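## Task

Scene 1: place the printed block inside the open drawer and push the drawer fully closed, keeping whatever was already in the drawer inside it. The cabinets must stay roughly where they started. The robot must not tip over or finish leaning. It only counts if the result holds without the robot propping anything up at the end.

## Robot and tools

ROBOT. A simulated Hello Robot Stretch 4, about 1.6 m tall, with a single arm. It has an omni-wheel base (rim no more than 0.23 m from the base origin), a lift that rides up a mast, a telescoping arm that reaches forward, a three-joint wrist (yaw, pitch, roll) and a two-finger gripper with bendable steel fingers. Cameras: head_camera, head_left_camera, head_right_camera (on the head) and wrist_camera (on the gripper). Loose objects may occasionally get nudged by something outside the robot's control.

FRAMES. Base frame: origin on the floor below the base centre, x forward, y left, z up. hand_pose is the point between the open fingertips (link pinch), given in the base frame; the printed value can be slightly wrong. With all wrist joints at 0 the hand axes match the base axes. The odometry frame is the base frame as it was at the start of the scene. base_odometry counts wheel rotation only, so wheel slip shows up as travel; heading runs -3.142 to 3.142, positive to the left.

TOOL execute_actions. Argument "actions" is a list with exactly one action, or empty (then nothing moves and you just get the state and images). Optional "cameras": a list drawn from head_camera, head_left_camera, head_right_camera, wrist_camera, all; omitted, null or ["all"] returns every camera, [] returns none; the "pictures" line gives the image order. An action contains "base", "joints" or both, plus optional "pace" and "contact_limits"; alternatively it is just {"end_of_arm": "enable_torque"}, which re-powers any wrist or gripper motor that shut itself off. All motions in one action begin together and may finish at different times. No action runs longer than 15 s.
- "base": one command only, each an offset relative to where the base last reported itself. translate_m: straight drive in metres, forward positive, -2 to 2. strafe_m: sideways drive in metres, left positive, -2 to 2. rotate_rad: turn in place in radians, counter-clockwise (left) positive, -3.2 to 3.2.
- "joints": absolute targets keyed by joint name, each its own number. lift_m 0 to 1.2 (metres); arm_m 0 to 0.55 (metres of extension); wrist_yaw_rad -1.134 to 4.276 (0 points forward, positive turns left, 3.14 is stowed back; past 3.4 the arm may block it); wrist_pitch_rad -1.117 to 4.259 (0 level, 1.57 pointing down); wrist_roll_rad -1.117 to 4.259 (0 puts the fingers at equal height; positive turns clockwise viewed from behind the gripper); gripper_m -0.038 to 0.141 (fingertip gap in metres; under 0 the tips squeeze each other). A joint target outside its range gets clipped and executed, with a note; any other bad value or unknown key rejects the whole call.
- "pace": "slow", "default", "fast" or "max" (base up to 0.1/0.3/0.4/0.6 m/s and 1/2/3/4 rad/s). With the lift above 0.2 the base is slowed further, down to 0.3 m/s and 1 rad/s at lift 1.2.
- "contact_limits": only {"arm_m": value}, 0 (gentlest) to 0.75 (firmest), default 0.5; how much force the arm may apply before it halts.
A joint or base left out of an action may still be pushing toward an earlier target without the status showing it.

OTHER TOOLS. wait {seconds: 0 to 10} lets time pass and returns state and images. zoom_image {camera, region [x0, y0, x1, y1] in pixels, top-left origin, max 504 by 504} magnifies a region of that camera's latest full image. read_manual {section: "licences"} returns licence text only. finished_scene {scene: 1 or 2} ends that scene for good once the last command has been held, reports success and starts the next. The simulation keeps running while the operator thinks.

RESULTS. base_status and joint_status: "done"; "off_target" (stopped short, may still push); "contact_stop_at_<key>" (blocked by contact; that part then goes slack, so a lift may sink or the base may roll); "limit_stop_at_<name>", e.g. own_body (self-collision guard) or tilt (leaning beyond 6 degrees: lift, arm and wheels go slack until the lean drops); "time_out"; "torque_fault" (a wrist or gripper motor overloaded and went limp; send enable_torque). After a stop, further motion calls in the same reply are skipped. on_its_own lists what happened without a command; "held at" means the target being held. lidar_m: 12 distances in metres, 30-degree sectors counter-clockwise from straight ahead (4th left, 7th behind, 10th right); "-" means nothing seen or closer than 0.25 m; it misses glass and thin legs. wrist_depth_mm: 7x7 grid of median depths, 100 to 2000 mm. base_tilt in degrees (forward, right positive). turned_by_wheels versus turned_by_imu differing by over about 0.1 rad signals a collision or slip. motor_effort: percent of maximum, signed toward increasing joint values, bracket shows the peak; a gripper grip shows as an effort change, not in gripper_m.

GRIPPING. Command a gap smaller than the object to grasp it; tighter squeezes harder and pulls it inward. Fingertips pressed onto a surface can jam; raise the lift.

AVOID. Dropping or knocking objects (the mug especially), slamming the drawer, shoving cabinets, and pressing hard. Do not drive or turn with over 1 kg held and arm_m above 0.2, particularly at fast paces; steady pushes with a high gripper or high contact limit can tip the robot. Use low contact_limits when pushing the drawer shut. To unfold the wrist at the start, send lift_m 0.4 with wrist_yaw_rad 0 together.

Each tool is called by a JSON object that holds its "name" and its "arguments".

## Session

{"name": "execute_actions", "arguments": {"actions": []}}

Scene clock: 0.00 s.
base_odometry: x=+0.000 y=+0.000 heading=+0.000 (m, m, rad; odometry frame)
turned_by_wheels: +0.000 (rad since the last result)
turned_by_imu: +0.000 (rad since the last result)
base_tilt: forward=+0.2 right=+1.2 (deg)
lidar_m: 2.23 2.44 1.87 1.12 1.11 1.96 1.74 1.73 2.11 1.16 1.14 2.48
base_status: not commanded
joint_positions: lift_m=+0.276 arm_m=+0.002 wrist_yaw_rad=+3.231 wrist_pitch_rad=+0.007 wrist_roll_rad=-0.017 gripper_m=+0.057
joint_status: not commanded
motor_effort: lift_m=+20 arm_m=-1 wrist_yaw_rad=+0 wrist_pitch_rad=-8 wrist_roll_rad=-1 gripper_m=-1 wheel_0=+0 wheel_1=-1 wheel_2=+0 (%)
hand_pose: x=-0.1219 y=+0.0612 z=+0.4522 quat_wxyz=(-0.045, -0.003, -0.009, +0.999) (m; base frame)
wrist_depth_mm: - - 141 1983 1983 1921 1983 / - - 138 1863 - 1983 - / - - 128 207 1921 - - / - 110 138 286 1863 1983 - / 190 239 1863 1921 1983 1983 - / 200 1808 1576 1921 1661 1983 1983 / 200 1229 1118 1098 1160 1182 1366
pictures: head_camera, head_left_camera, head_right_camera, wrist_camera
Images, in order (width x height): head_camera 420x560, head_left_camera 420x672, head_right_camera 420x672, wrist_camera 616x392.

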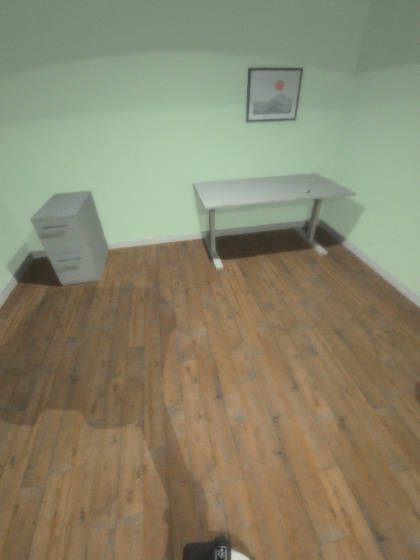

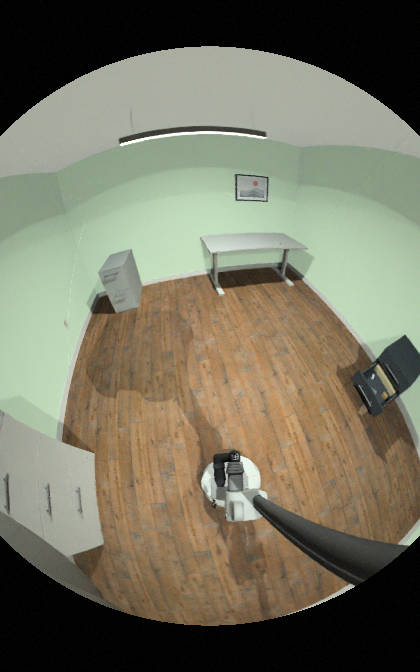

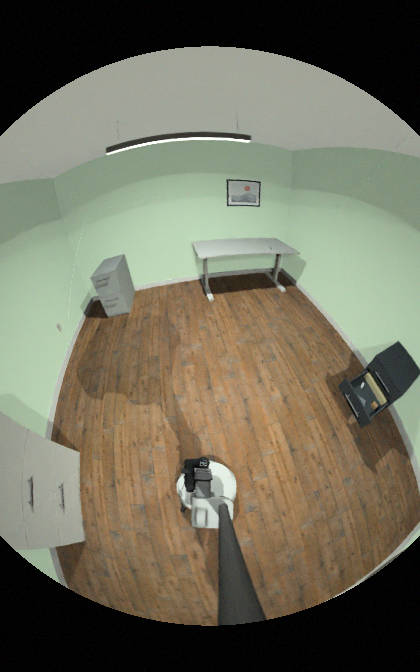

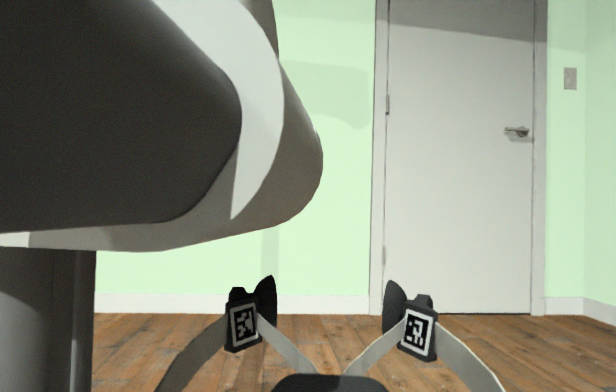

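{"name": "execute_actions", "arguments": {"actions": [{"base":{"rotate_rad":-0.3},"joints":{"lift_m":0.4,"wrist_yaw_rad":0},"pace":"fast"}], "cameras": []}}

{"name": "execute_actions", "arguments": {"actions": [{"base":{"translate_m":1.7},"joints":{"lift_m":0.75,"wrist_pitch_rad":0.4,"gripper_m":0.12},"pace":"max"}]}}

Scene clock: 2.93 s.
base_odometry: x=+0.000 y=+0.000 heading=-0.300 (m, m, rad; odometry frame)
turned_by_wheels: -0.300 (rad since the last result)
turned_by_imu: -0.298 (rad since the last result)
base_tilt: forward=+0.3 right=+1.3 (deg)
lidar_m: 2.30 2.23 2.35 1.20 1.13 1.21 1.80 1.74 1.80 2.18 1.16 1.19
base_status: done
joint_positions: lift_m=+0.400 arm_m=+0.002 wrist_yaw_rad=+0.001 wrist_pitch_rad=+0.007 wrist_roll_rad=-0.017 gripper_m=+0.057
joint_status: all done
motor_effort: lift_m=+25(27) arm_m=-1(1) wrist_yaw_rad=-1(6) wrist_pitch_rad=-6(6) wrist_roll_rad=+2(1) gripper_m=-2(2) wheel_0=+0(8) wheel_1=-1(8) wheel_2=-1(13) (%)
hand_pose: x=+0.4618 y=-0.0872 z=+0.5759 quat_wxyz=(+1.000, -0.008, +0.003, +0.000) (m; base frame)
wrist_depth_mm: - - - - - - 1808 / - - - - - - 1863 / - - - - - - 1863 / - - - - - - 1863 / - - - - - - 1808 / - - 1921 - - - 1863 / 1464 1537 1366 1397 1366 1430 1661
pictures: none
No camera images: the call's "cameras" was empty. Leave "cameras" out to get every camera's image.

Scene clock: 7.57 s.
base_odometry: x=+1.624 y=-0.502 heading=-0.300 (m, m, rad; odometry frame)
turned_by_wheels: +0.000 (rad since the last result)
turned_by_imu: -0.002 (rad since the last result)
base_tilt: forward=+0.3 right=+1.3 (deg)
lidar_m: 0.78 0.73 0.76 1.79 2.47 2.28 3.39 1.25 1.15 1.30 1.24 1.07
base_status: done
joint_positions: lift_m=+0.750 arm_m=+0.002 wrist_yaw_rad=+0.000 wrist_pitch_rad=+0.402 wrist_roll_rad=-0.017 gripper_m=+0.120
joint_status: all done
motor_effort: lift_m=+24(28) arm_m=-1(1) wrist_yaw_rad=+0(2) wrist_pitch_rad=-4(7) wrist_roll_rad=+2(2) gripper_m=-1(1) wheel_0=+1(8) wheel_1=+1(10) wheel_2=+1(12) (%)
hand_pose: x=+0.4388 y=-0.0874 z=+0.8151 quat_wxyz=(+0.980, -0.008, +0.200, +0.002) (m; base frame)
wrist_depth_mm: 1078 1182 1281 1430 1537 1229 1008 / 1118 1229 1336 1499 1618 1255 1008 / 1008 1042 1025 1042 1025 1182 1042 / 640 654 715 768 1499 1255 1060 / 1229 1397 1576 1808 1661 1366 1098 / 1308 1430 216 1537 1576 224 1118 / 1255 1229 1205 167 1160 1182 1138
pictures: head_camera, head_left_camera, head_right_camera, wrist_camera
camera_calibration (this result's frames):
wrist_camera: T_world_to_cam=[[0.0667364, -0.997053, 0.0378357, -0.137305], [-0.347454, -0.0587697, -0.935854, 0.983202], [0.935319, 0.0493094, -0.350352, 0.101863], [0, 0, 0, 1]] pos_world=[0.255506, -0.0841404, 0.961016]
Images, in order (width x height): head_camera 420x560, head_left_camera 420x672, head_right_camera 420x672, wrist_camera 616x392.

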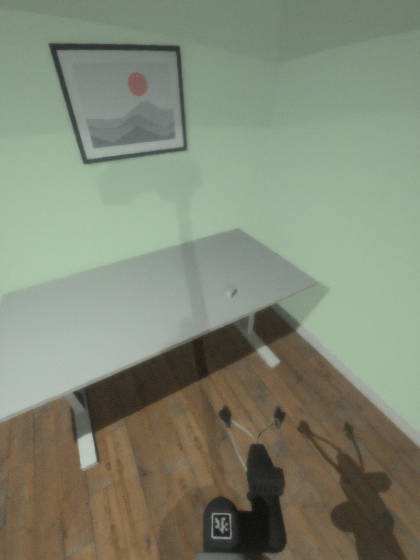

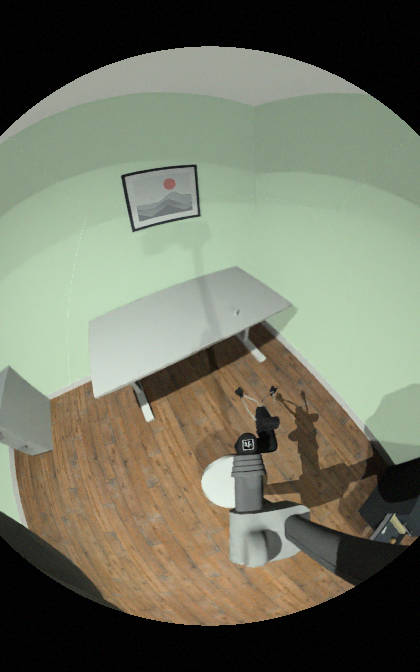

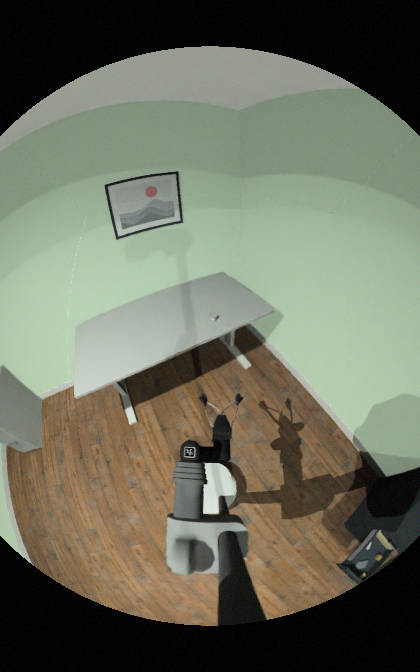

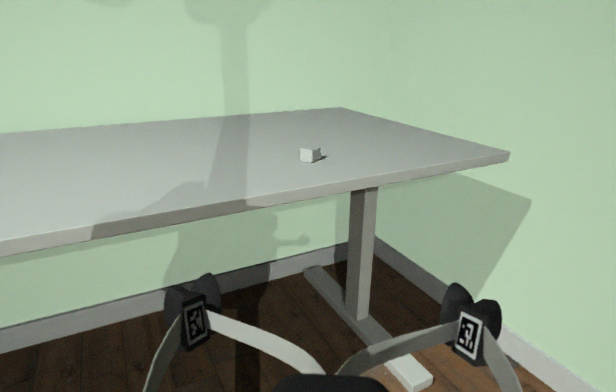

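{"name": "execute_actions", "arguments": {"actions": [{"base":{"translate_m":0.3},"joints":{"lift_m":0.95,"wrist_pitch_rad":1.2},"pace":"fast"}], "cameras": []}}

{"name": "execute_actions", "arguments": {"actions": [{"base":{"strafe_m":0.04},"joints":{"arm_m":0.43},"pace":"fast"}], "cameras": ["head_camera","wrist_camera"]}}

Scene clock: 10.33 s.
base_odometry: x=+1.911 y=-0.591 heading=-0.300 (m, m, rad; odometry frame)
turned_by_wheels: +0.000 (rad since the last result)
turned_by_imu: +0.000 (rad since the last result)
base_tilt: forward=+0.2 right=+1.2 (deg)
lidar_m: 0.46 0.45 0.50 0.70 2.61 2.53 3.13 1.37 1.42 1.14 1.07 0.70
base_status: done
joint_positions: lift_m=+0.950 arm_m=+0.002 wrist_yaw_rad=+0.000 wrist_pitch_rad=+1.201 wrist_roll_rad=-0.017 gripper_m=+0.120
joint_status: all done
motor_effort: lift_m=+25(27) arm_m=-1(1) wrist_yaw_rad=-1(0) wrist_pitch_rad=-3(4) wrist_roll_rad=-1(0) gripper_m=-1(1) wheel_0=+0(6) wheel_1=+0(8) wheel_2=+1(11) (%)
hand_pose: x=+0.2776 y=-0.0874 z=+0.8589 quat_wxyz=(+0.825, -0.007, +0.565, +0.005) (m; base frame)
wrist_depth_mm: 512 508 500 500 1118 1255 991 / 480 473 469 1366 1336 1336 1078 / 445 459 1308 1281 1281 1255 1138 / 1229 1229 1182 1205 1182 1182 1160 / 1160 1160 1160 1138 1118 1118 1098 / 1098 1098 217 1060 1060 224 1060 / 1042 1025 1025 167 976 976 991
pictures: none
No camera images: the call's "cameras" was empty. Leave "cameras" out to get every camera's image.

Scene clock: 12.30 s.
base_odometry: x=+1.923 y=-0.553 heading=-0.300 (m, m, rad; odometry frame)
turned_by_wheels: +0.000 (rad since the last result)
turned_by_imu: +0.000 (rad since the last result)
base_tilt: forward=+0.2 right=+1.3 (deg)
lidar_m: 0.46 0.44 0.47 0.65 2.09 2.53 3.08 1.40 1.43 1.17 1.13 0.67
base_status: done
joint_positions: lift_m=+0.950 arm_m=+0.429 wrist_yaw_rad=+0.000 wrist_pitch_rad=+1.201 wrist_roll_rad=-0.017 gripper_m=+0.120
joint_status: all done
motor_effort: lift_m=+25(25) arm_m=+5(6) wrist_yaw_rad=+0(0) wrist_pitch_rad=-3(5) wrist_roll_rad=-1(0) gripper_m=-2(1) wheel_0=+3(11) wheel_1=+0(10) wheel_2=+0(2) (%)
hand_pose: x=+0.7045 y=-0.0874 z=+0.8589 quat_wxyz=(+0.825, -0.007, +0.565, +0.005) (m; base frame)
wrist_depth_mm: 512 504 500 496 488 480 480 / 473 466 462 459 455 452 445 / 439 436 433 430 424 418 421 / 418 415 407 402 397 397 394 / 389 384 384 375 377 373 373 / 368 366 217 359 357 224 353 / 351 343 343 167 330 332 1008
pictures: head_camera, wrist_camera
camera_calibration (this result's frames):
wrist_camera: T_world_to_cam=[[0.0737914, -0.997045, -0.0213512, -0.110831], [-0.912879, -0.0589117, -0.403956, 1.05797], [0.401505, 0.0492995, -0.914529, 0.729346], [0, 0, 0, 1]] pos_world=[0.681146, -0.0841326, 1.09202]
Images, in order (width x height): head_camera 420x560, wrist_camera 616x392.

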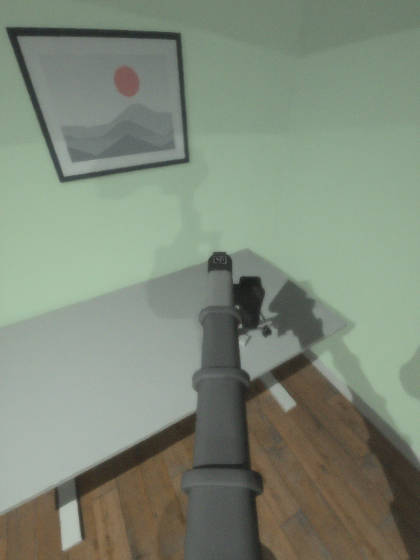

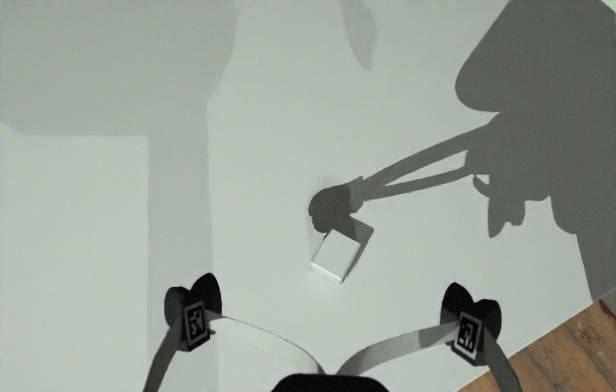

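{"name": "execute_actions", "arguments": {"actions": [{"joints":{"arm_m":0.495,"wrist_roll_rad":0.45,"lift_m":0.87,"gripper_m":0.09},"pace":"fast"}], "cameras": ["wrist_camera"]}}

{"name": "execute_actions", "arguments": {"actions": [{"joints":{"lift_m":0.845}}], "cameras": ["wrist_camera","head_right_camera"]}}

Scene clock: 14.07 s.
base_odometry: x=+1.923 y=-0.553 heading=-0.300 (m, m, rad; odometry frame)
turned_by_wheels: +0.000 (rad since the last result)
turned_by_imu: +0.000 (rad since the last result)
base_tilt: forward=+0.2 right=+1.3 (deg)
lidar_m: 0.49 0.45 0.47 0.65 2.08 2.54 3.04 1.40 1.45 1.16 1.13 0.65
base_status: not commanded
joint_positions: lift_m=+0.870 arm_m=+0.494 wrist_yaw_rad=+0.000 wrist_pitch_rad=+1.201 wrist_roll_rad=+0.449 gripper_m=+0.090
joint_status: all done
motor_effort: lift_m=+17(23) arm_m=+5(4) wrist_yaw_rad=+0(1) wrist_pitch_rad=-4(3) wrist_roll_rad=+3(8) gripper_m=-2(1) wheel_0=+1(2) wheel_1=-1(1) wheel_2=+0(0) (%)
hand_pose: x=+0.7694 y=-0.0874 z=+0.7796 quat_wxyz=(+0.804, +0.184, +0.551, -0.126) (m; base frame)
wrist_depth_mm: 466 430 402 384 359 340 325 / 427 404 379 357 336 319 307 / 397 375 353 336 319 304 290 / 370 351 332 317 301 286 276 / 347 334 314 301 287 274 264 / 329 314 220 283 252 259 252 / 310 297 281 168 252 245 242
pictures: wrist_camera
camera_calibration (this result's frames):
wrist_camera: T_world_to_cam=[[-0.350294, -0.918029, -0.185787, 0.344062], [-0.838345, 0.39576, -0.374901, 1.04496], [0.417697, 0.0244279, -0.908258, 0.611167], [0, 0, 0, 1]] pos_world=[0.741281, -0.112626, 1.01078]
Images, in order (width x height): wrist_camera 616x392.

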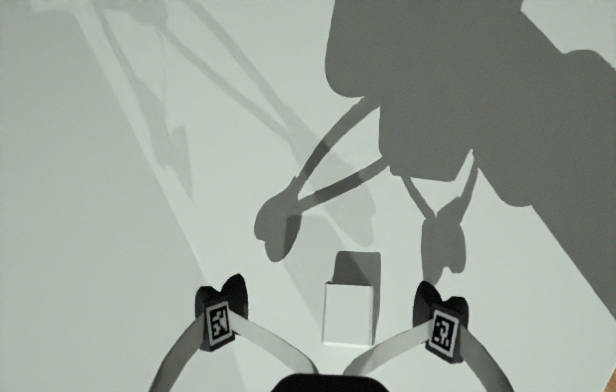

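Scene clock: 14.93 s.
base_odometry: x=+1.923 y=-0.553 heading=-0.300 (m, m, rad; odometry frame)
turned_by_wheels: +0.000 (rad since the last result)
turned_by_imu: +0.000 (rad since the last result)
base_tilt: forward=+0.3 right=+1.3 (deg)
lidar_m: 0.45 0.44 0.46 0.67 2.06 2.53 3.05 1.41 1.46 1.18 1.13 0.67
base_status: not commanded
joint_positions: lift_m=+0.845 arm_m=+0.494 wrist_yaw_rad=+0.000 wrist_pitch_rad=+1.201 wrist_roll_rad=+0.449 gripper_m=+0.090
joint_status: all done
motor_effort: lift_m=+16(16) arm_m=+5(5) wrist_yaw_rad=+0(0) wrist_pitch_rad=-3(2) wrist_roll_rad=+1(2) gripper_m=-1(2) wheel_0=+2(2) wheel_1=-1(1) wheel_2=+0(0) (%)
hand_pose: x=+0.7694 y=-0.0874 z=+0.7546 quat_wxyz=(+0.804, +0.184, +0.551, -0.126) (m; base frame)
wrist_depth_mm: 427 394 368 347 325 310 296 / 392 366 345 325 307 293 279 / 364 342 324 306 291 277 268 / 338 320 304 289 277 263 253 / 317 303 286 273 262 250 241 / 298 283 220 257 229 236 232 / 283 271 255 168 231 224 220
pictures: head_right_camera, wrist_camera
camera_calibration (this result's frames):
wrist_camera: T_world_to_cam=[[-0.350296, -0.918028, -0.185787, 0.33943], [-0.838345, 0.395762, -0.374901, 1.03562], [0.417697, 0.0244277, -0.908258, 0.588516], [0, 0, 0, 1]] pos_world=[0.741282, -0.112627, 0.98584]
Images, in order (width x height): head_right_camera 420x672, wrist_camera 616x392.

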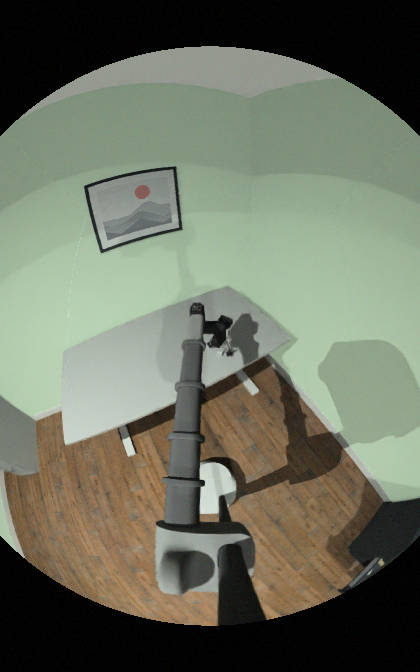

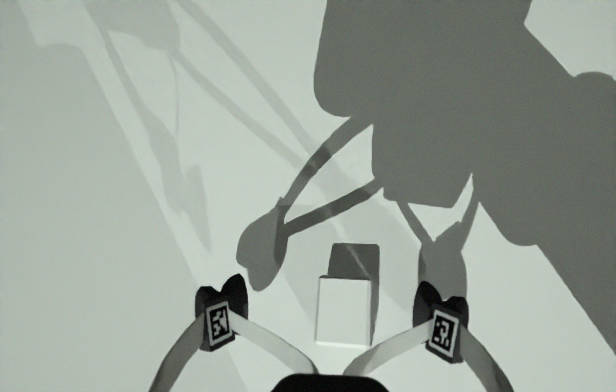

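{"name": "execute_actions", "arguments": {"actions": [{"joints":{"lift_m":0.836,"gripper_m":0.05}}], "cameras": ["wrist_camera"]}}

{"name": "execute_actions", "arguments": {"actions": [{"joints":{"gripper_m":0.0}}], "cameras": ["wrist_camera"]}}

{"name": "execute_actions", "arguments": {"actions": [{"joints":{"lift_m":0.9}}], "cameras": ["wrist_camera"]}}

Scene clock: 16.73 s.
base_odometry: x=+1.923 y=-0.553 heading=-0.300 (m, m, rad; odometry frame)
turned_by_wheels: -0.001 (rad since the last result)
turned_by_imu: -0.001 (rad since the last result)
base_tilt: forward=+0.3 right=+1.4 (deg)
lidar_m: 0.47 0.44 0.47 0.65 2.10 2.55 3.04 1.39 1.44 1.18 1.10 0.66
base_status: not commanded
joint_positions: lift_m=+0.837 arm_m=+0.494 wrist_yaw_rad=-0.003 wrist_pitch_rad=+1.201 wrist_roll_rad=+0.449 gripper_m=+0.050
joint_status: all done
motor_effort: lift_m=+13(15) arm_m=+5(5) wrist_yaw_rad=+8(14) wrist_pitch_rad=-1(10) wrist_roll_rad=+3(4) gripper_m=-4(8) wheel_0=-2(2) wheel_1=-1(1) wheel_2=-3(4) (%)
hand_pose: x=+0.7692 y=-0.0877 z=+0.7459 quat_wxyz=(+0.804, +0.185, +0.551, -0.127) (m; base frame)
wrist_depth_mm: 413 382 359 338 320 303 289 / 379 357 336 314 301 283 273 / 353 334 315 298 282 270 259 / 330 314 296 281 268 255 248 / 307 291 278 266 253 243 236 / 291 277 266 223 221 231 225 / 274 264 243 216 224 219 214
pictures: wrist_camera
camera_calibration (this result's frames):
wrist_camera: T_world_to_cam=[[-0.352639, -0.917127, -0.185805, 0.339377], [-0.837312, 0.397909, -0.374935, 1.03168], [0.417796, 0.0233602, -0.90824, 0.580465], [0, 0, 0, 1]] pos_world=[0.740996, -0.112821, 0.97707]
Images, in order (width x height): wrist_camera 616x392.

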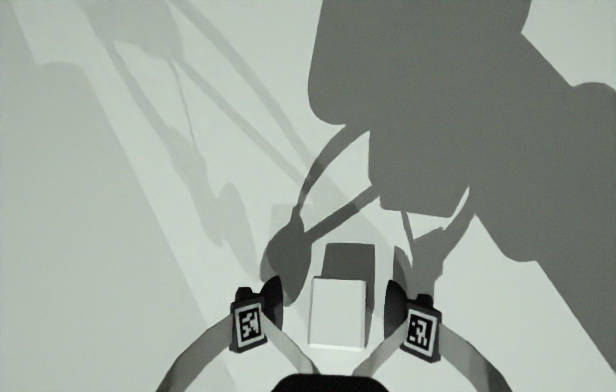

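Scene clock: 18.03 s.
base_odometry: x=+1.923 y=-0.553 heading=-0.300 (m, m, rad; odometry frame)
turned_by_wheels: +0.000 (rad since the last result)
turned_by_imu: +0.000 (rad since the last result)
base_tilt: forward=+0.3 right=+1.2 (deg)
lidar_m: 0.49 0.44 0.47 0.65 2.03 2.56 3.04 1.40 1.44 1.15 1.10 0.69
base_status: not commanded
joint_positions: lift_m=+0.836 arm_m=+0.494 wrist_yaw_rad=-0.001 wrist_pitch_rad=+1.201 wrist_roll_rad=+0.449 gripper_m=+0.000
joint_status: all done
motor_effort: lift_m=+16(16) arm_m=+5(5) wrist_yaw_rad=+2(7) wrist_pitch_rad=-1(2) wrist_roll_rad=+1(1) gripper_m=-17(17) wheel_0=-2(2) wheel_1=-1(1) wheel_2=-3(4) (%)
hand_pose: x=+0.7694 y=-0.0875 z=+0.7457 quat_wxyz=(+0.804, +0.184, +0.551, -0.126) (m; base frame)
wrist_depth_mm: 410 382 355 336 315 300 287 / 377 353 332 312 298 283 271 / 353 330 312 296 281 267 257 / 329 309 294 279 265 255 245 / 309 291 278 265 252 241 235 / 290 274 262 211 211 231 223 / 273 260 243 206 203 164 214
pictures: wrist_camera
camera_calibration (this result's frames):
wrist_camera: T_world_to_cam=[[-0.350853, -0.917808, -0.185827, 0.338176], [-0.838057, 0.396289, -0.374987, 1.03215], [0.417807, 0.0241686, -0.908214, 0.580253], [0, 0, 0, 1]] pos_world=[0.741218, -0.112674, 0.97688]
Images, in order (width x height): wrist_camera 616x392.

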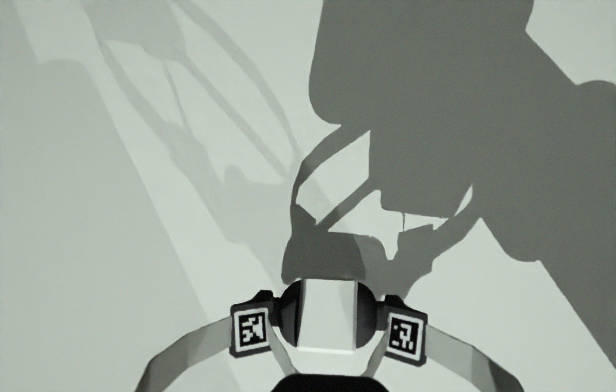

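Scene clock: 19.23 s.
base_odometry: x=+1.923 y=-0.553 heading=-0.300 (m, m, rad; odometry frame)
turned_by_wheels: +0.000 (rad since the last result)
turned_by_imu: +0.000 (rad since the last result)
base_tilt: forward=+0.3 right=+1.3 (deg)
lidar_m: 0.45 0.43 0.48 0.66 2.05 2.55 3.04 1.40 1.46 1.18 1.12 0.70
base_status: not commanded
joint_positions: lift_m=+0.900 arm_m=+0.494 wrist_yaw_rad=-0.001 wrist_pitch_rad=+1.201 wrist_roll_rad=+0.449 gripper_m=+0.000
joint_status: all done
motor_effort: lift_m=+25(28) arm_m=+5(5) wrist_yaw_rad=+2(2) wrist_pitch_rad=-2(3) wrist_roll_rad=+2(2) gripper_m=-18(15) wheel_0=-2(1) wheel_1=-1(1) wheel_2=-2(3) (%)
hand_pose: x=+0.7694 y=-0.0875 z=+0.8089 quat_wxyz=(+0.804, +0.184, +0.551, -0.126) (m; base frame)
wrist_depth_mm: 508 477 445 418 394 375 359 / 477 439 418 394 373 353 338 / 439 415 389 370 351 334 322 / 410 389 366 349 332 319 306 / 387 366 347 330 314 301 290 / 362 345 329 211 210 287 278 / 343 325 303 206 204 164 266
pictures: wrist_camera
camera_calibration (this result's frames):
wrist_camera: T_world_to_cam=[[-0.350796, -0.917829, -0.185827, 0.349882], [-0.838081, 0.396238, -0.374987, 1.05587], [0.417805, 0.0241942, -0.908214, 0.637646], [0, 0, 0, 1]] pos_world=[0.741226, -0.11267, 1.04007]
Images, in order (width x height): wrist_camera 616x392.

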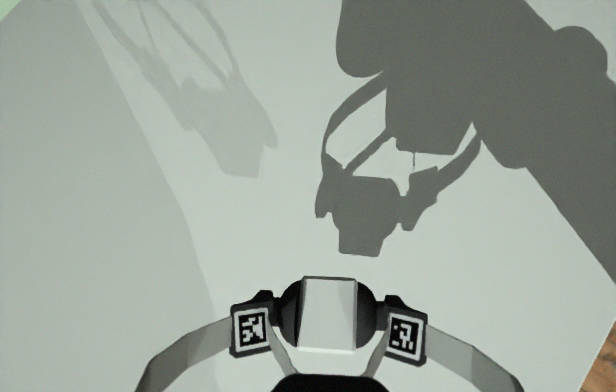

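{"name": "execute_actions", "arguments": {"actions": [{"base":{"translate_m":-1.5},"joints":{"arm_m":0.0,"wrist_roll_rad":0},"pace":"fast"}], "cameras": []}}

{"name": "execute_actions", "arguments": {"actions": [{"base":{"rotate_rad":-1.05}}]}}

Scene clock: 25.00 s.
base_odometry: x=+0.490 y=-0.109 heading=-0.301 (m, m, rad; odometry frame)
turned_by_wheels: +0.000 (rad since the last result)
turned_by_imu: +0.002 (rad since the last result)
base_tilt: forward=+0.2 right=+1.3 (deg)
lidar_m: 1.82 1.78 2.10 1.92 1.38 1.41 2.31 2.20 2.28 0.94 0.92 1.97
base_status: done
joint_positions: lift_m=+0.900 arm_m=+0.003 wrist_yaw_rad=+0.000 wrist_pitch_rad=+1.201 wrist_roll_rad=+0.001 gripper_m=+0.000
joint_status: all done
joint sent to its limit — the command would take arm_m past its lower limit, so that joint was sent only as far as its limit.
motor_effort: lift_m=+25(25) arm_m=-5(6) wrist_yaw_rad=+1(2) wrist_pitch_rad=-3(4) wrist_roll_rad=-2(6) gripper_m=-17(16) wheel_0=-1(7) wheel_1=-1(8) wheel_2=-2(11) (%)
hand_pose: x=+0.2781 y=-0.0874 z=+0.8089 quat_wxyz=(+0.825, +0.000, +0.565, +0.000) (m; base frame)
wrist_depth_mm: 1430 1499 1430 1464 1430 1336 1366 / 1366 1366 1308 1308 1308 1281 1255 / 1255 1255 1255 1229 1205 1182 1205 / 1182 1182 1138 1160 1098 1118 1098 / 1098 1098 1078 1078 1078 1078 1060 / 1042 1060 1008 211 211 991 991 / 991 991 976 207 203 165 960
pictures: none
No camera images: the call's "cameras" was empty. Leave "cameras" out to get every camera's image.

Scene clock: 26.77 s.
base_odometry: x=+0.490 y=-0.109 heading=-1.350 (m, m, rad; odometry frame)
turned_by_wheels: -1.050 (rad since the last result)
turned_by_imu: -1.042 (rad since the last result)
base_tilt: forward=+0.2 right=+1.3 (deg)
lidar_m: 0.94 1.95 1.84 1.75 2.08 1.91 1.35 1.40 2.31 2.18 2.28 0.97
base_status: done
joint_positions: lift_m=+0.900 arm_m=+0.003 wrist_yaw_rad=+0.000 wrist_pitch_rad=+1.201 wrist_roll_rad=+0.001 gripper_m=+0.000
joint_status: not commanded
motor_effort: lift_m=+25(25) arm_m=-4(4) wrist_yaw_rad=+0(1) wrist_pitch_rad=-4(4) wrist_roll_rad=-1(2) gripper_m=-15(14) wheel_0=+1(3) wheel_1=+1(9) wheel_2=+0(7) (%)
hand_pose: x=+0.2781 y=-0.0874 z=+0.8089 quat_wxyz=(+0.825, +0.000, +0.565, +0.000) (m; base frame)
wrist_depth_mm: 1499 1464 1430 1430 1336 1397 1336 / 1336 1336 1336 1308 1308 1308 1255 / 1281 1255 1229 1205 1205 1182 1205 / 1182 1160 1160 1160 1138 1118 1118 / 1118 1118 1138 1078 1078 1060 1042 / 1060 1025 1042 211 210 991 991 / 991 976 960 206 202 164 960
pictures: head_camera, head_left_camera, head_right_camera, wrist_camera
camera_calibration (this result's frames):
wrist_camera: T_world_to_cam=[[0.0572846, -0.997975, -0.0276476, -0.0708723], [-0.913867, -0.0412669, -0.40391, 0.650366], [0.401951, 0.048404, -0.914381, 0.854422], [0, 0, 0, 1]] pos_world=[0.254972, -0.0852477, 1.042]
Images, in order (width x height): head_camera 420x560, head_left_camera 420x672, head_right_camera 420x672, wrist_camera 616x392.

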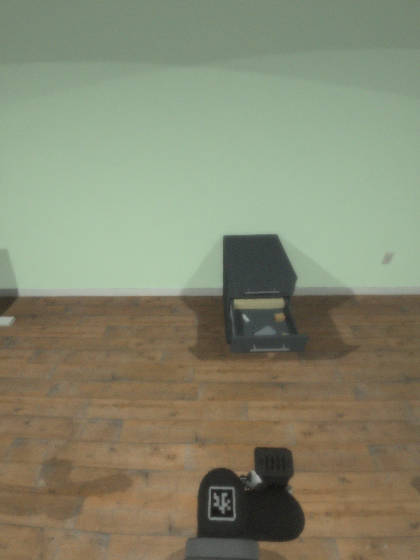

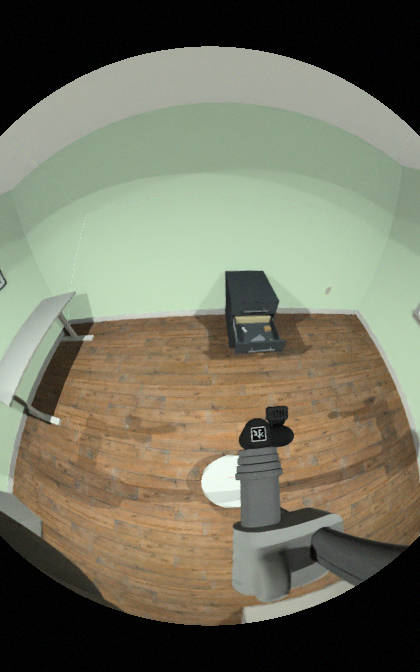

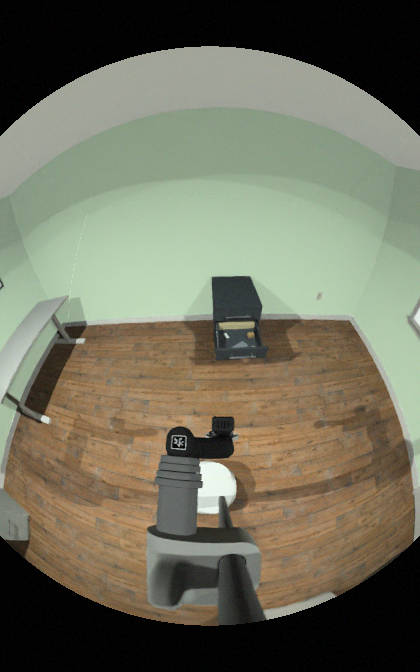

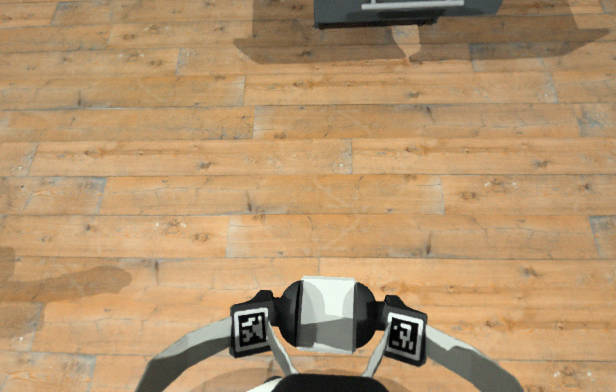

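{"name": "execute_actions", "arguments": {"actions": [{"base":{"strafe_m":-0.16},"joints":{"lift_m":0.75,"arm_m":0.25},"pace":"fast"}], "cameras": []}}

{"name": "execute_actions", "arguments": {"actions": [{"base":{"translate_m":0.42},"pace":"fast"}]}}

Scene clock: 28.80 s.
base_odometry: x=+0.334 y=-0.144 heading=-1.350 (m, m, rad; odometry frame)
turned_by_wheels: +0.000 (rad since the last result)
turned_by_imu: +0.001 (rad since the last result)
base_tilt: forward=+0.2 right=+1.3 (deg)
lidar_m: 0.92 1.96 1.98 1.92 2.26 1.95 1.34 1.40 2.13 2.01 2.06 0.99
base_status: done
joint_positions: lift_m=+0.750 arm_m=+0.249 wrist_yaw_rad=+0.000 wrist_pitch_rad=+1.201 wrist_roll_rad=+0.000 gripper_m=+0.000
joint_status: all done
motor_effort: lift_m=+17(24) arm_m=+5(6) wrist_yaw_rad=+0(1) wrist_pitch_rad=-3(6) wrist_roll_rad=+1(3) gripper_m=-16(17) wheel_0=+0(12) wheel_1=+2(10) wheel_2=+0(2) (%)
hand_pose: x=+0.5244 y=-0.0874 z=+0.6596 quat_wxyz=(+0.825, +0.000, +0.565, +0.000) (m; base frame)
wrist_depth_mm: 1255 1255 634 597 597 1160 1160 / 1138 1160 1138 1118 1078 1078 1078 / 1118 1060 1060 1060 1042 1025 1008 / 1008 991 991 976 976 960 946 / 960 931 917 931 917 904 904 / 891 891 866 211 211 866 854 / 866 854 831 206 203 164 798
pictures: none
No camera images: the call's "cameras" was empty. Leave "cameras" out to get every camera's image.

Scene clock: 31.23 s.
base_odometry: x=+0.426 y=-0.553 heading=-1.350 (m, m, rad; odometry frame)
turned_by_wheels: +0.000 (rad since the last result)
turned_by_imu: +0.000 (rad since the last result)
base_tilt: forward=+0.3 right=+1.4 (deg)
lidar_m: 0.50 1.52 1.99 1.91 2.43 2.36 1.76 1.85 2.13 2.01 2.10 0.54
base_status: done
joint_positions: lift_m=+0.750 arm_m=+0.249 wrist_yaw_rad=+0.000 wrist_pitch_rad=+1.201 wrist_roll_rad=+0.000 gripper_m=+0.000
joint_status: not commanded
motor_effort: lift_m=+17(17) arm_m=+4(5) wrist_yaw_rad=+0(1) wrist_pitch_rad=-4(3) wrist_roll_rad=-1(2) gripper_m=-16(17) wheel_0=+2(7) wheel_1=+2(8) wheel_2=+2(11) (%)
hand_pose: x=+0.5245 y=-0.0874 z=+0.6596 quat_wxyz=(+0.825, +0.000, +0.565, +0.000) (m; base frame)
wrist_depth_mm: 1205 1229 484 469 492 554 1160 / 1160 1160 597 591 603 1078 1078 / 1078 1078 585 580 564 991 1008 / 1025 1008 549 544 539 549 946 / 960 946 512 508 508 500 904 / 891 878 394 211 211 492 854 / 854 831 809 207 204 164 809
pictures: head_camera, head_left_camera, head_right_camera, wrist_camera
camera_calibration (this result's frames):
wrist_camera: T_world_to_cam=[[0.0576709, -0.997954, -0.0276002, -0.0893119], [-0.913745, -0.0416272, -0.404149, 0.81521], [0.402173, 0.0485272, -0.914277, 0.6187], [0, 0, 0, 1]] pos_world=[0.501221, -0.085218, 0.892665]
Images, in order (width x height): head_camera 420x560, head_left_camera 420x672, head_right_camera 420x672, wrist_camera 616x392.

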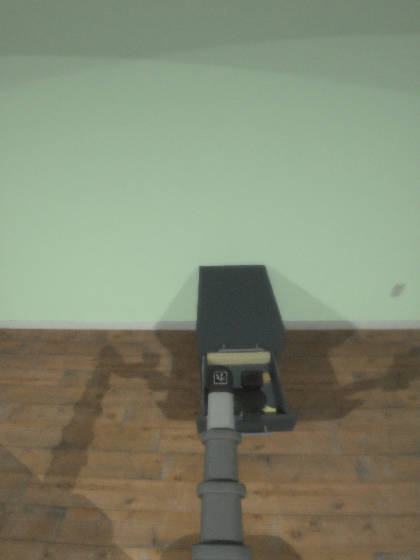

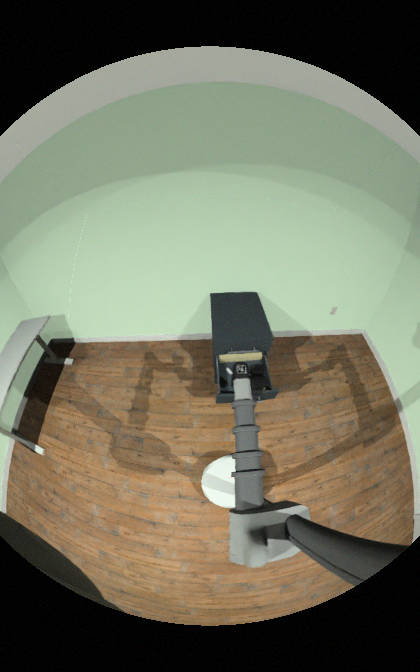

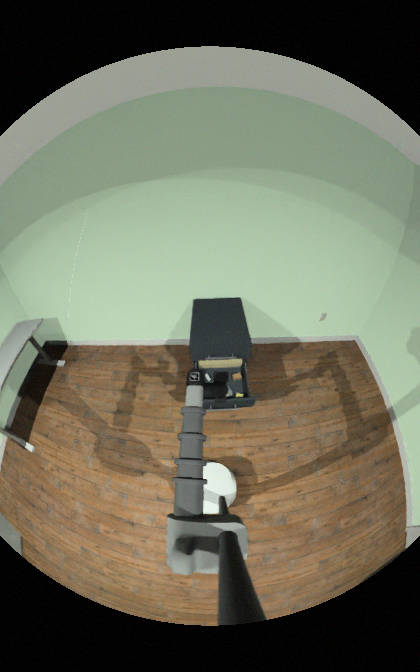

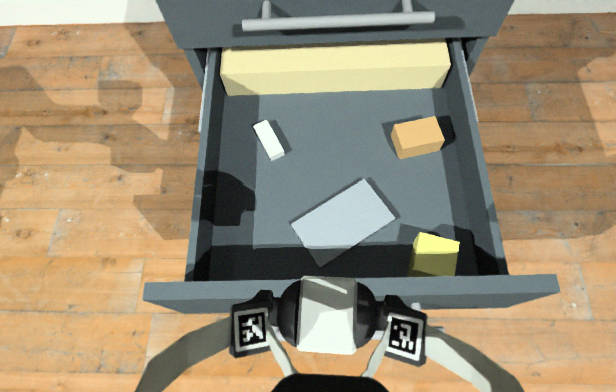

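{"name": "execute_actions", "arguments": {"actions": [{"joints":{"lift_m":0.64,"arm_m":0.505}}], "cameras": []}}

{"name": "execute_actions", "arguments": {"actions": [{"joints":{"lift_m":0.515}}], "cameras": ["wrist_camera","head_right_camera"]}}

Scene clock: 33.63 s.
base_odometry: x=+0.426 y=-0.553 heading=-1.350 (m, m, rad; odometry frame)
turned_by_wheels: +0.000 (rad since the last result)
turned_by_imu: +0.000 (rad since the last result)
base_tilt: forward=+0.2 right=+1.3 (deg)
lidar_m: 0.51 1.52 1.99 1.91 2.46 2.35 1.79 1.87 2.13 2.01 2.06 0.52
base_status: not commanded
joint_positions: lift_m=+0.640 arm_m=+0.504 wrist_yaw_rad=+0.000 wrist_pitch_rad=+1.201 wrist_roll_rad=+0.000 gripper_m=+0.000
joint_status: all done
motor_effort: lift_m=+16(17) arm_m=+5(5) wrist_yaw_rad=+0(1) wrist_pitch_rad=-2(4) wrist_roll_rad=+1(2) gripper_m=-17(19) wheel_0=+1(2) wheel_1=+2(2) wheel_2=+2(2) (%)
hand_pose: x=+0.7794 y=-0.0874 z=+0.5496 quat_wxyz=(+0.825, +0.000, +0.565, +0.000) (m; base frame)
wrist_depth_mm: 186 184 181 179 177 175 174 / 190 195 193 193 193 195 195 / 239 240 241 242 243 240 247 / 866 368 285 286 287 289 809 / 831 831 404 402 394 394 768 / 788 384 379 212 211 345 349 / 750 336 353 206 203 164 332
pictures: none
No camera images: the call's "cameras" was empty. Leave "cameras" out to get every camera's image.

Scene clock: 35.20 s.
base_odometry: x=+0.426 y=-0.553 heading=-1.350 (m, m, rad; odometry frame)
turned_by_wheels: +0.000 (rad since the last result)
turned_by_imu: +0.000 (rad since the last result)
base_tilt: forward=+0.3 right=+1.2 (deg)
lidar_m: 0.51 1.52 2.01 1.90 2.47 2.37 1.78 1.86 2.13 2.01 2.08 0.53
base_status: not commanded
joint_positions: lift_m=+0.515 arm_m=+0.504 wrist_yaw_rad=+0.000 wrist_pitch_rad=+1.201 wrist_roll_rad=+0.000 gripper_m=+0.000
joint_status: all done
motor_effort: lift_m=+16(17) arm_m=+5(5) wrist_yaw_rad=+0(0) wrist_pitch_rad=-3(1) wrist_roll_rad=-1(0) gripper_m=-16(16) wheel_0=+1(2) wheel_1=+1(2) wheel_2=+2(2) (%)
hand_pose: x=+0.7794 y=-0.0874 z=+0.4246 quat_wxyz=(+0.825, +0.000, +0.565, +0.000) (m; base frame)
wrist_depth_mm: 148 119 117 116 116 114 116 / 190 191 192 257 253 252 249 / 263 260 257 254 253 256 256 / 255 290 291 289 283 282 277 / 240 276 272 271 268 266 263 / 226 262 247 211 211 246 222 / 216 248 240 206 203 164 237
pictures: head_right_camera, wrist_camera
camera_calibration (this result's frames):
wrist_camera: T_world_to_cam=[[0.0576134, -0.997957, -0.0275969, -0.110463], [-0.91375, -0.0415762, -0.404143, 0.95322], [0.40217, 0.0485007, -0.914279, 0.301366], [0, 0, 0, 1]] pos_world=[0.756169, -0.0852228, 0.657722]
Images, in order (width x height): head_right_camera 420x672, wrist_camera 616x392.

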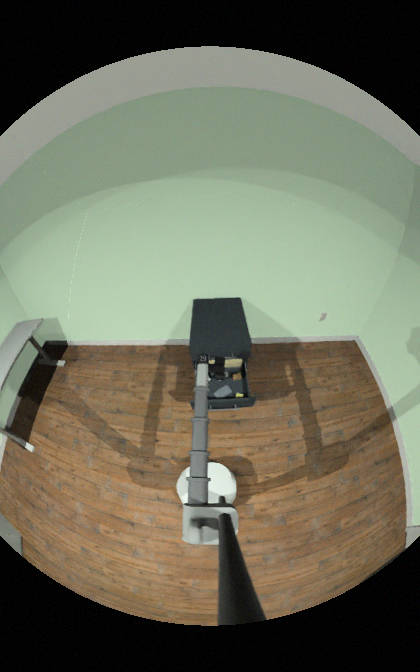

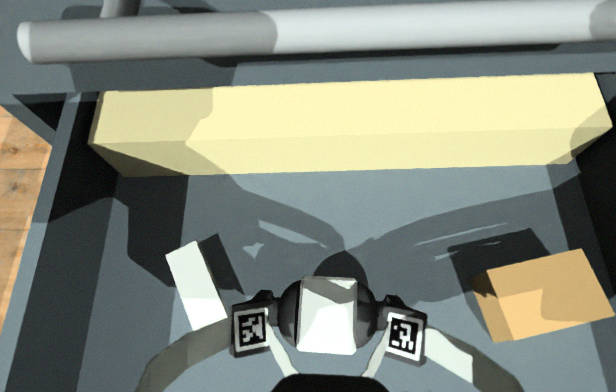

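{"name": "execute_actions", "arguments": {"actions": [{"joints":{"lift_m":0.51,"gripper_m":0.055},"pace":"slow"}], "cameras": ["wrist_camera"]}}

{"name": "execute_actions", "arguments": {"actions": [{"joints":{"lift_m":0.66},"pace":"fast"}], "cameras": ["wrist_camera"]}}

{"name": "execute_actions", "arguments": {"actions": [{"base":{"translate_m":-0.07},"joints":{"arm_m":0.005,"gripper_m":0,"wrist_pitch_rad":0},"pace":"fast"}], "cameras": []}}

{"name": "execute_actions", "arguments": {"actions": [{"joints":{"lift_m":0.27},"pace":"fast"}], "cameras": ["wrist_camera","head_camera"]}}

Scene clock: 38.00 s.
base_odometry: x=+0.426 y=-0.553 heading=-1.350 (m, m, rad; odometry frame)
turned_by_wheels: +0.000 (rad since the last result)
turned_by_imu: +0.000 (rad since the last result)
base_tilt: forward=+0.1 right=+1.3 (deg)
lidar_m: 0.51 1.51 2.01 1.89 2.48 2.36 1.78 1.85 2.13 2.02 2.07 0.55
base_status: not commanded
joint_positions: lift_m=+0.510 arm_m=+0.504 wrist_yaw_rad=+0.000 wrist_pitch_rad=+1.201 wrist_roll_rad=+0.000 gripper_m=+0.055
joint_status: all done
motor_effort: lift_m=+16(17) arm_m=+5(5) wrist_yaw_rad=+0(0) wrist_pitch_rad=-3(5) wrist_roll_rad=-1(0) gripper_m=-3(17) wheel_0=+2(2) wheel_1=+2(1) wheel_2=+2(2) (%)
hand_pose: x=+0.7794 y=-0.0874 z=+0.4196 quat_wxyz=(+0.825, +0.000, +0.565, +0.000) (m; base frame)
wrist_depth_mm: 115 113 113 112 112 112 167 / 190 256 255 252 249 249 248 / 257 254 252 253 254 255 256 / 254 286 286 282 279 276 274 / 230 270 266 266 264 262 259 / 216 258 241 226 219 241 218 / 216 243 236 216 231 232 233
pictures: wrist_camera
camera_calibration (this result's frames):
wrist_camera: T_world_to_cam=[[0.0576135, -0.997957, -0.0275969, -0.110601], [-0.91375, -0.0415762, -0.404143, 0.95121], [0.40217, 0.0485007, -0.914279, 0.296816], [0, 0, 0, 1]] pos_world=[0.75617, -0.0852228, 0.652745]
Images, in order (width x height): wrist_camera 616x392.

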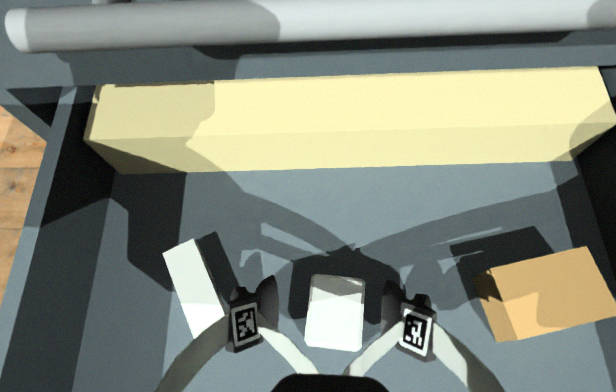

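Scene clock: 39.37 s.
base_odometry: x=+0.426 y=-0.553 heading=-1.350 (m, m, rad; odometry frame)
turned_by_wheels: +0.000 (rad since the last result)
turned_by_imu: +0.000 (rad since the last result)
base_tilt: forward=+0.1 right=+1.2 (deg)
lidar_m: 0.50 1.50 1.99 1.90 2.46 2.36 1.76 1.85 2.13 2.01 2.11 0.52
base_status: not commanded
joint_positions: lift_m=+0.660 arm_m=+0.504 wrist_yaw_rad=+0.000 wrist_pitch_rad=+1.201 wrist_roll_rad=+0.000 gripper_m=+0.055
joint_status: all done
motor_effort: lift_m=+25(25) arm_m=+5(5) wrist_yaw_rad=+0(0) wrist_pitch_rad=-4(0) wrist_roll_rad=-1(1) gripper_m=-1(2) wheel_0=+2(1) wheel_1=+2(2) wheel_2=+2(2) (%)
hand_pose: x=+0.7794 y=-0.0874 z=+0.5689 quat_wxyz=(+0.825, +0.000, +0.565, +0.000) (m; base frame)
wrist_depth_mm: 213 211 208 206 203 200 198 / 202 200 199 197 194 194 195 / 238 239 241 243 244 245 246 / 891 320 283 287 289 290 621 / 842 831 424 421 418 410 798 / 809 778 397 394 225 366 750 / 768 382 373 353 366 364 353
pictures: wrist_camera
camera_calibration (this result's frames):
wrist_camera: T_world_to_cam=[[0.0576136, -0.997957, -0.0275968, -0.106482], [-0.91375, -0.0415763, -0.404143, 1.01154], [0.40217, 0.0485007, -0.914279, 0.433287], [0, 0, 0, 1]] pos_world=[0.756173, -0.0852228, 0.802013]
Images, in order (width x height): wrist_camera 616x392.

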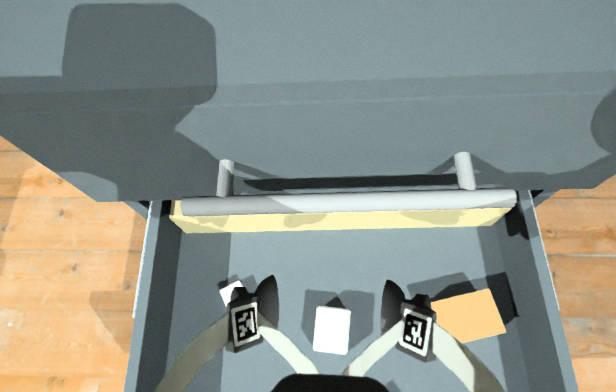

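Scene clock: 41.47 s.
base_odometry: x=+0.410 y=-0.485 heading=-1.350 (m, m, rad; odometry frame)
turned_by_wheels: +0.000 (rad since the last result)
turned_by_imu: +0.000 (rad since the last result)
base_tilt: forward=+0.3 right=+1.3 (deg)
lidar_m: 0.59 1.58 2.01 1.89 2.42 2.30 1.68 1.73 2.13 2.00 2.10 0.60
base_status: done
joint_positions: lift_m=+0.660 arm_m=+0.006 wrist_yaw_rad=+0.000 wrist_pitch_rad=+0.002 wrist_roll_rad=+0.000 gripper_m=+0.000
joint_status: all done
motor_effort: lift_m=+25(25) arm_m=-5(6) wrist_yaw_rad=+1(1) wrist_pitch_rad=-7(11) wrist_roll_rad=+1(0) gripper_m=-3(6) wheel_0=-2(8) wheel_1=-2(6) wheel_2=-2(15) (%)
hand_pose: x=+0.4652 y=-0.0875 z=+0.8372 quat_wxyz=(+1.000, +0.000, +0.001, +0.000) (m; base frame)
wrist_depth_mm: 1430 1366 1366 1308 1308 1336 1336 / 1366 1366 1366 1366 1336 1366 1308 / 1366 1366 1366 1366 1308 1336 1308 / 1366 1366 1336 1336 1308 1336 1308 / 1366 1366 1366 1308 1308 1308 1308 / 1336 1366 1336 207 1098 1308 1281 / 1336 1366 166 183 189 1308 1308
pictures: none
No camera images: the call's "cameras" was empty. Leave "cameras" out to get every camera's image.

Scene clock: 43.53 s.
base_odometry: x=+0.410 y=-0.485 heading=-1.350 (m, m, rad; odometry frame)
turned_by_wheels: +0.000 (rad since the last result)
turned_by_imu: +0.000 (rad since the last result)
base_tilt: forward=+0.3 right=+1.3 (deg)
lidar_m: 0.55 1.58 2.01 1.93 2.41 2.30 1.71 1.80 2.15 1.97 2.11 0.61
base_status: not commanded
joint_positions: lift_m=+0.270 arm_m=+0.006 wrist_yaw_rad=+0.000 wrist_pitch_rad=+0.002 wrist_roll_rad=+0.000 gripper_m=+0.000
joint_status: all done
motor_effort: lift_m=+16(24) arm_m=-5(5) wrist_yaw_rad=+0(1) wrist_pitch_rad=-6(6) wrist_roll_rad=+0(3) gripper_m=-7(4) wheel_0=-2(2) wheel_1=-2(2) wheel_2=-2(2) (%)
hand_pose: x=+0.4652 y=-0.0875 z=+0.4479 quat_wxyz=(+1.000, +0.000, +0.001, +0.000) (m; base frame)
wrist_depth_mm: 1397 1397 1397 1336 1366 1308 1308 / 1397 1336 1366 1336 1336 1336 1336 / 1336 1366 1336 723 732 1336 1308 / 1366 1366 723 723 723 1336 1308 / 1366 1336 389 392 387 387 1281 / 1366 1336 387 207 351 387 1308 / 1229 1229 166 184 189 1138 1281
pictures: head_camera, wrist_camera
camera_calibration (this result's frames):
wrist_camera: T_world_to_cam=[[0.0465231, -0.997967, 0.043556, -0.118471], [0.0440698, -0.0415103, -0.998166, 0.496038], [0.997945, 0.0483573, 0.042049, -0.256504], [0, 0, 0, 1]] pos_world=[0.239628, -0.0852362, 0.511074]
Images, in order (width x height): head_camera 420x560, wrist_camera 616x392.

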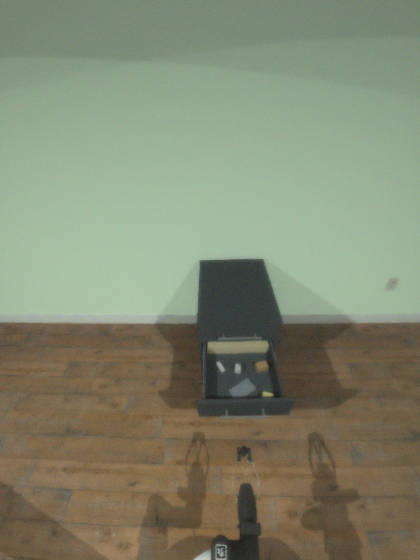

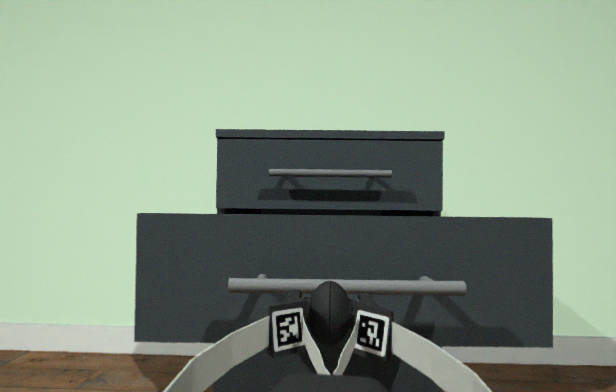

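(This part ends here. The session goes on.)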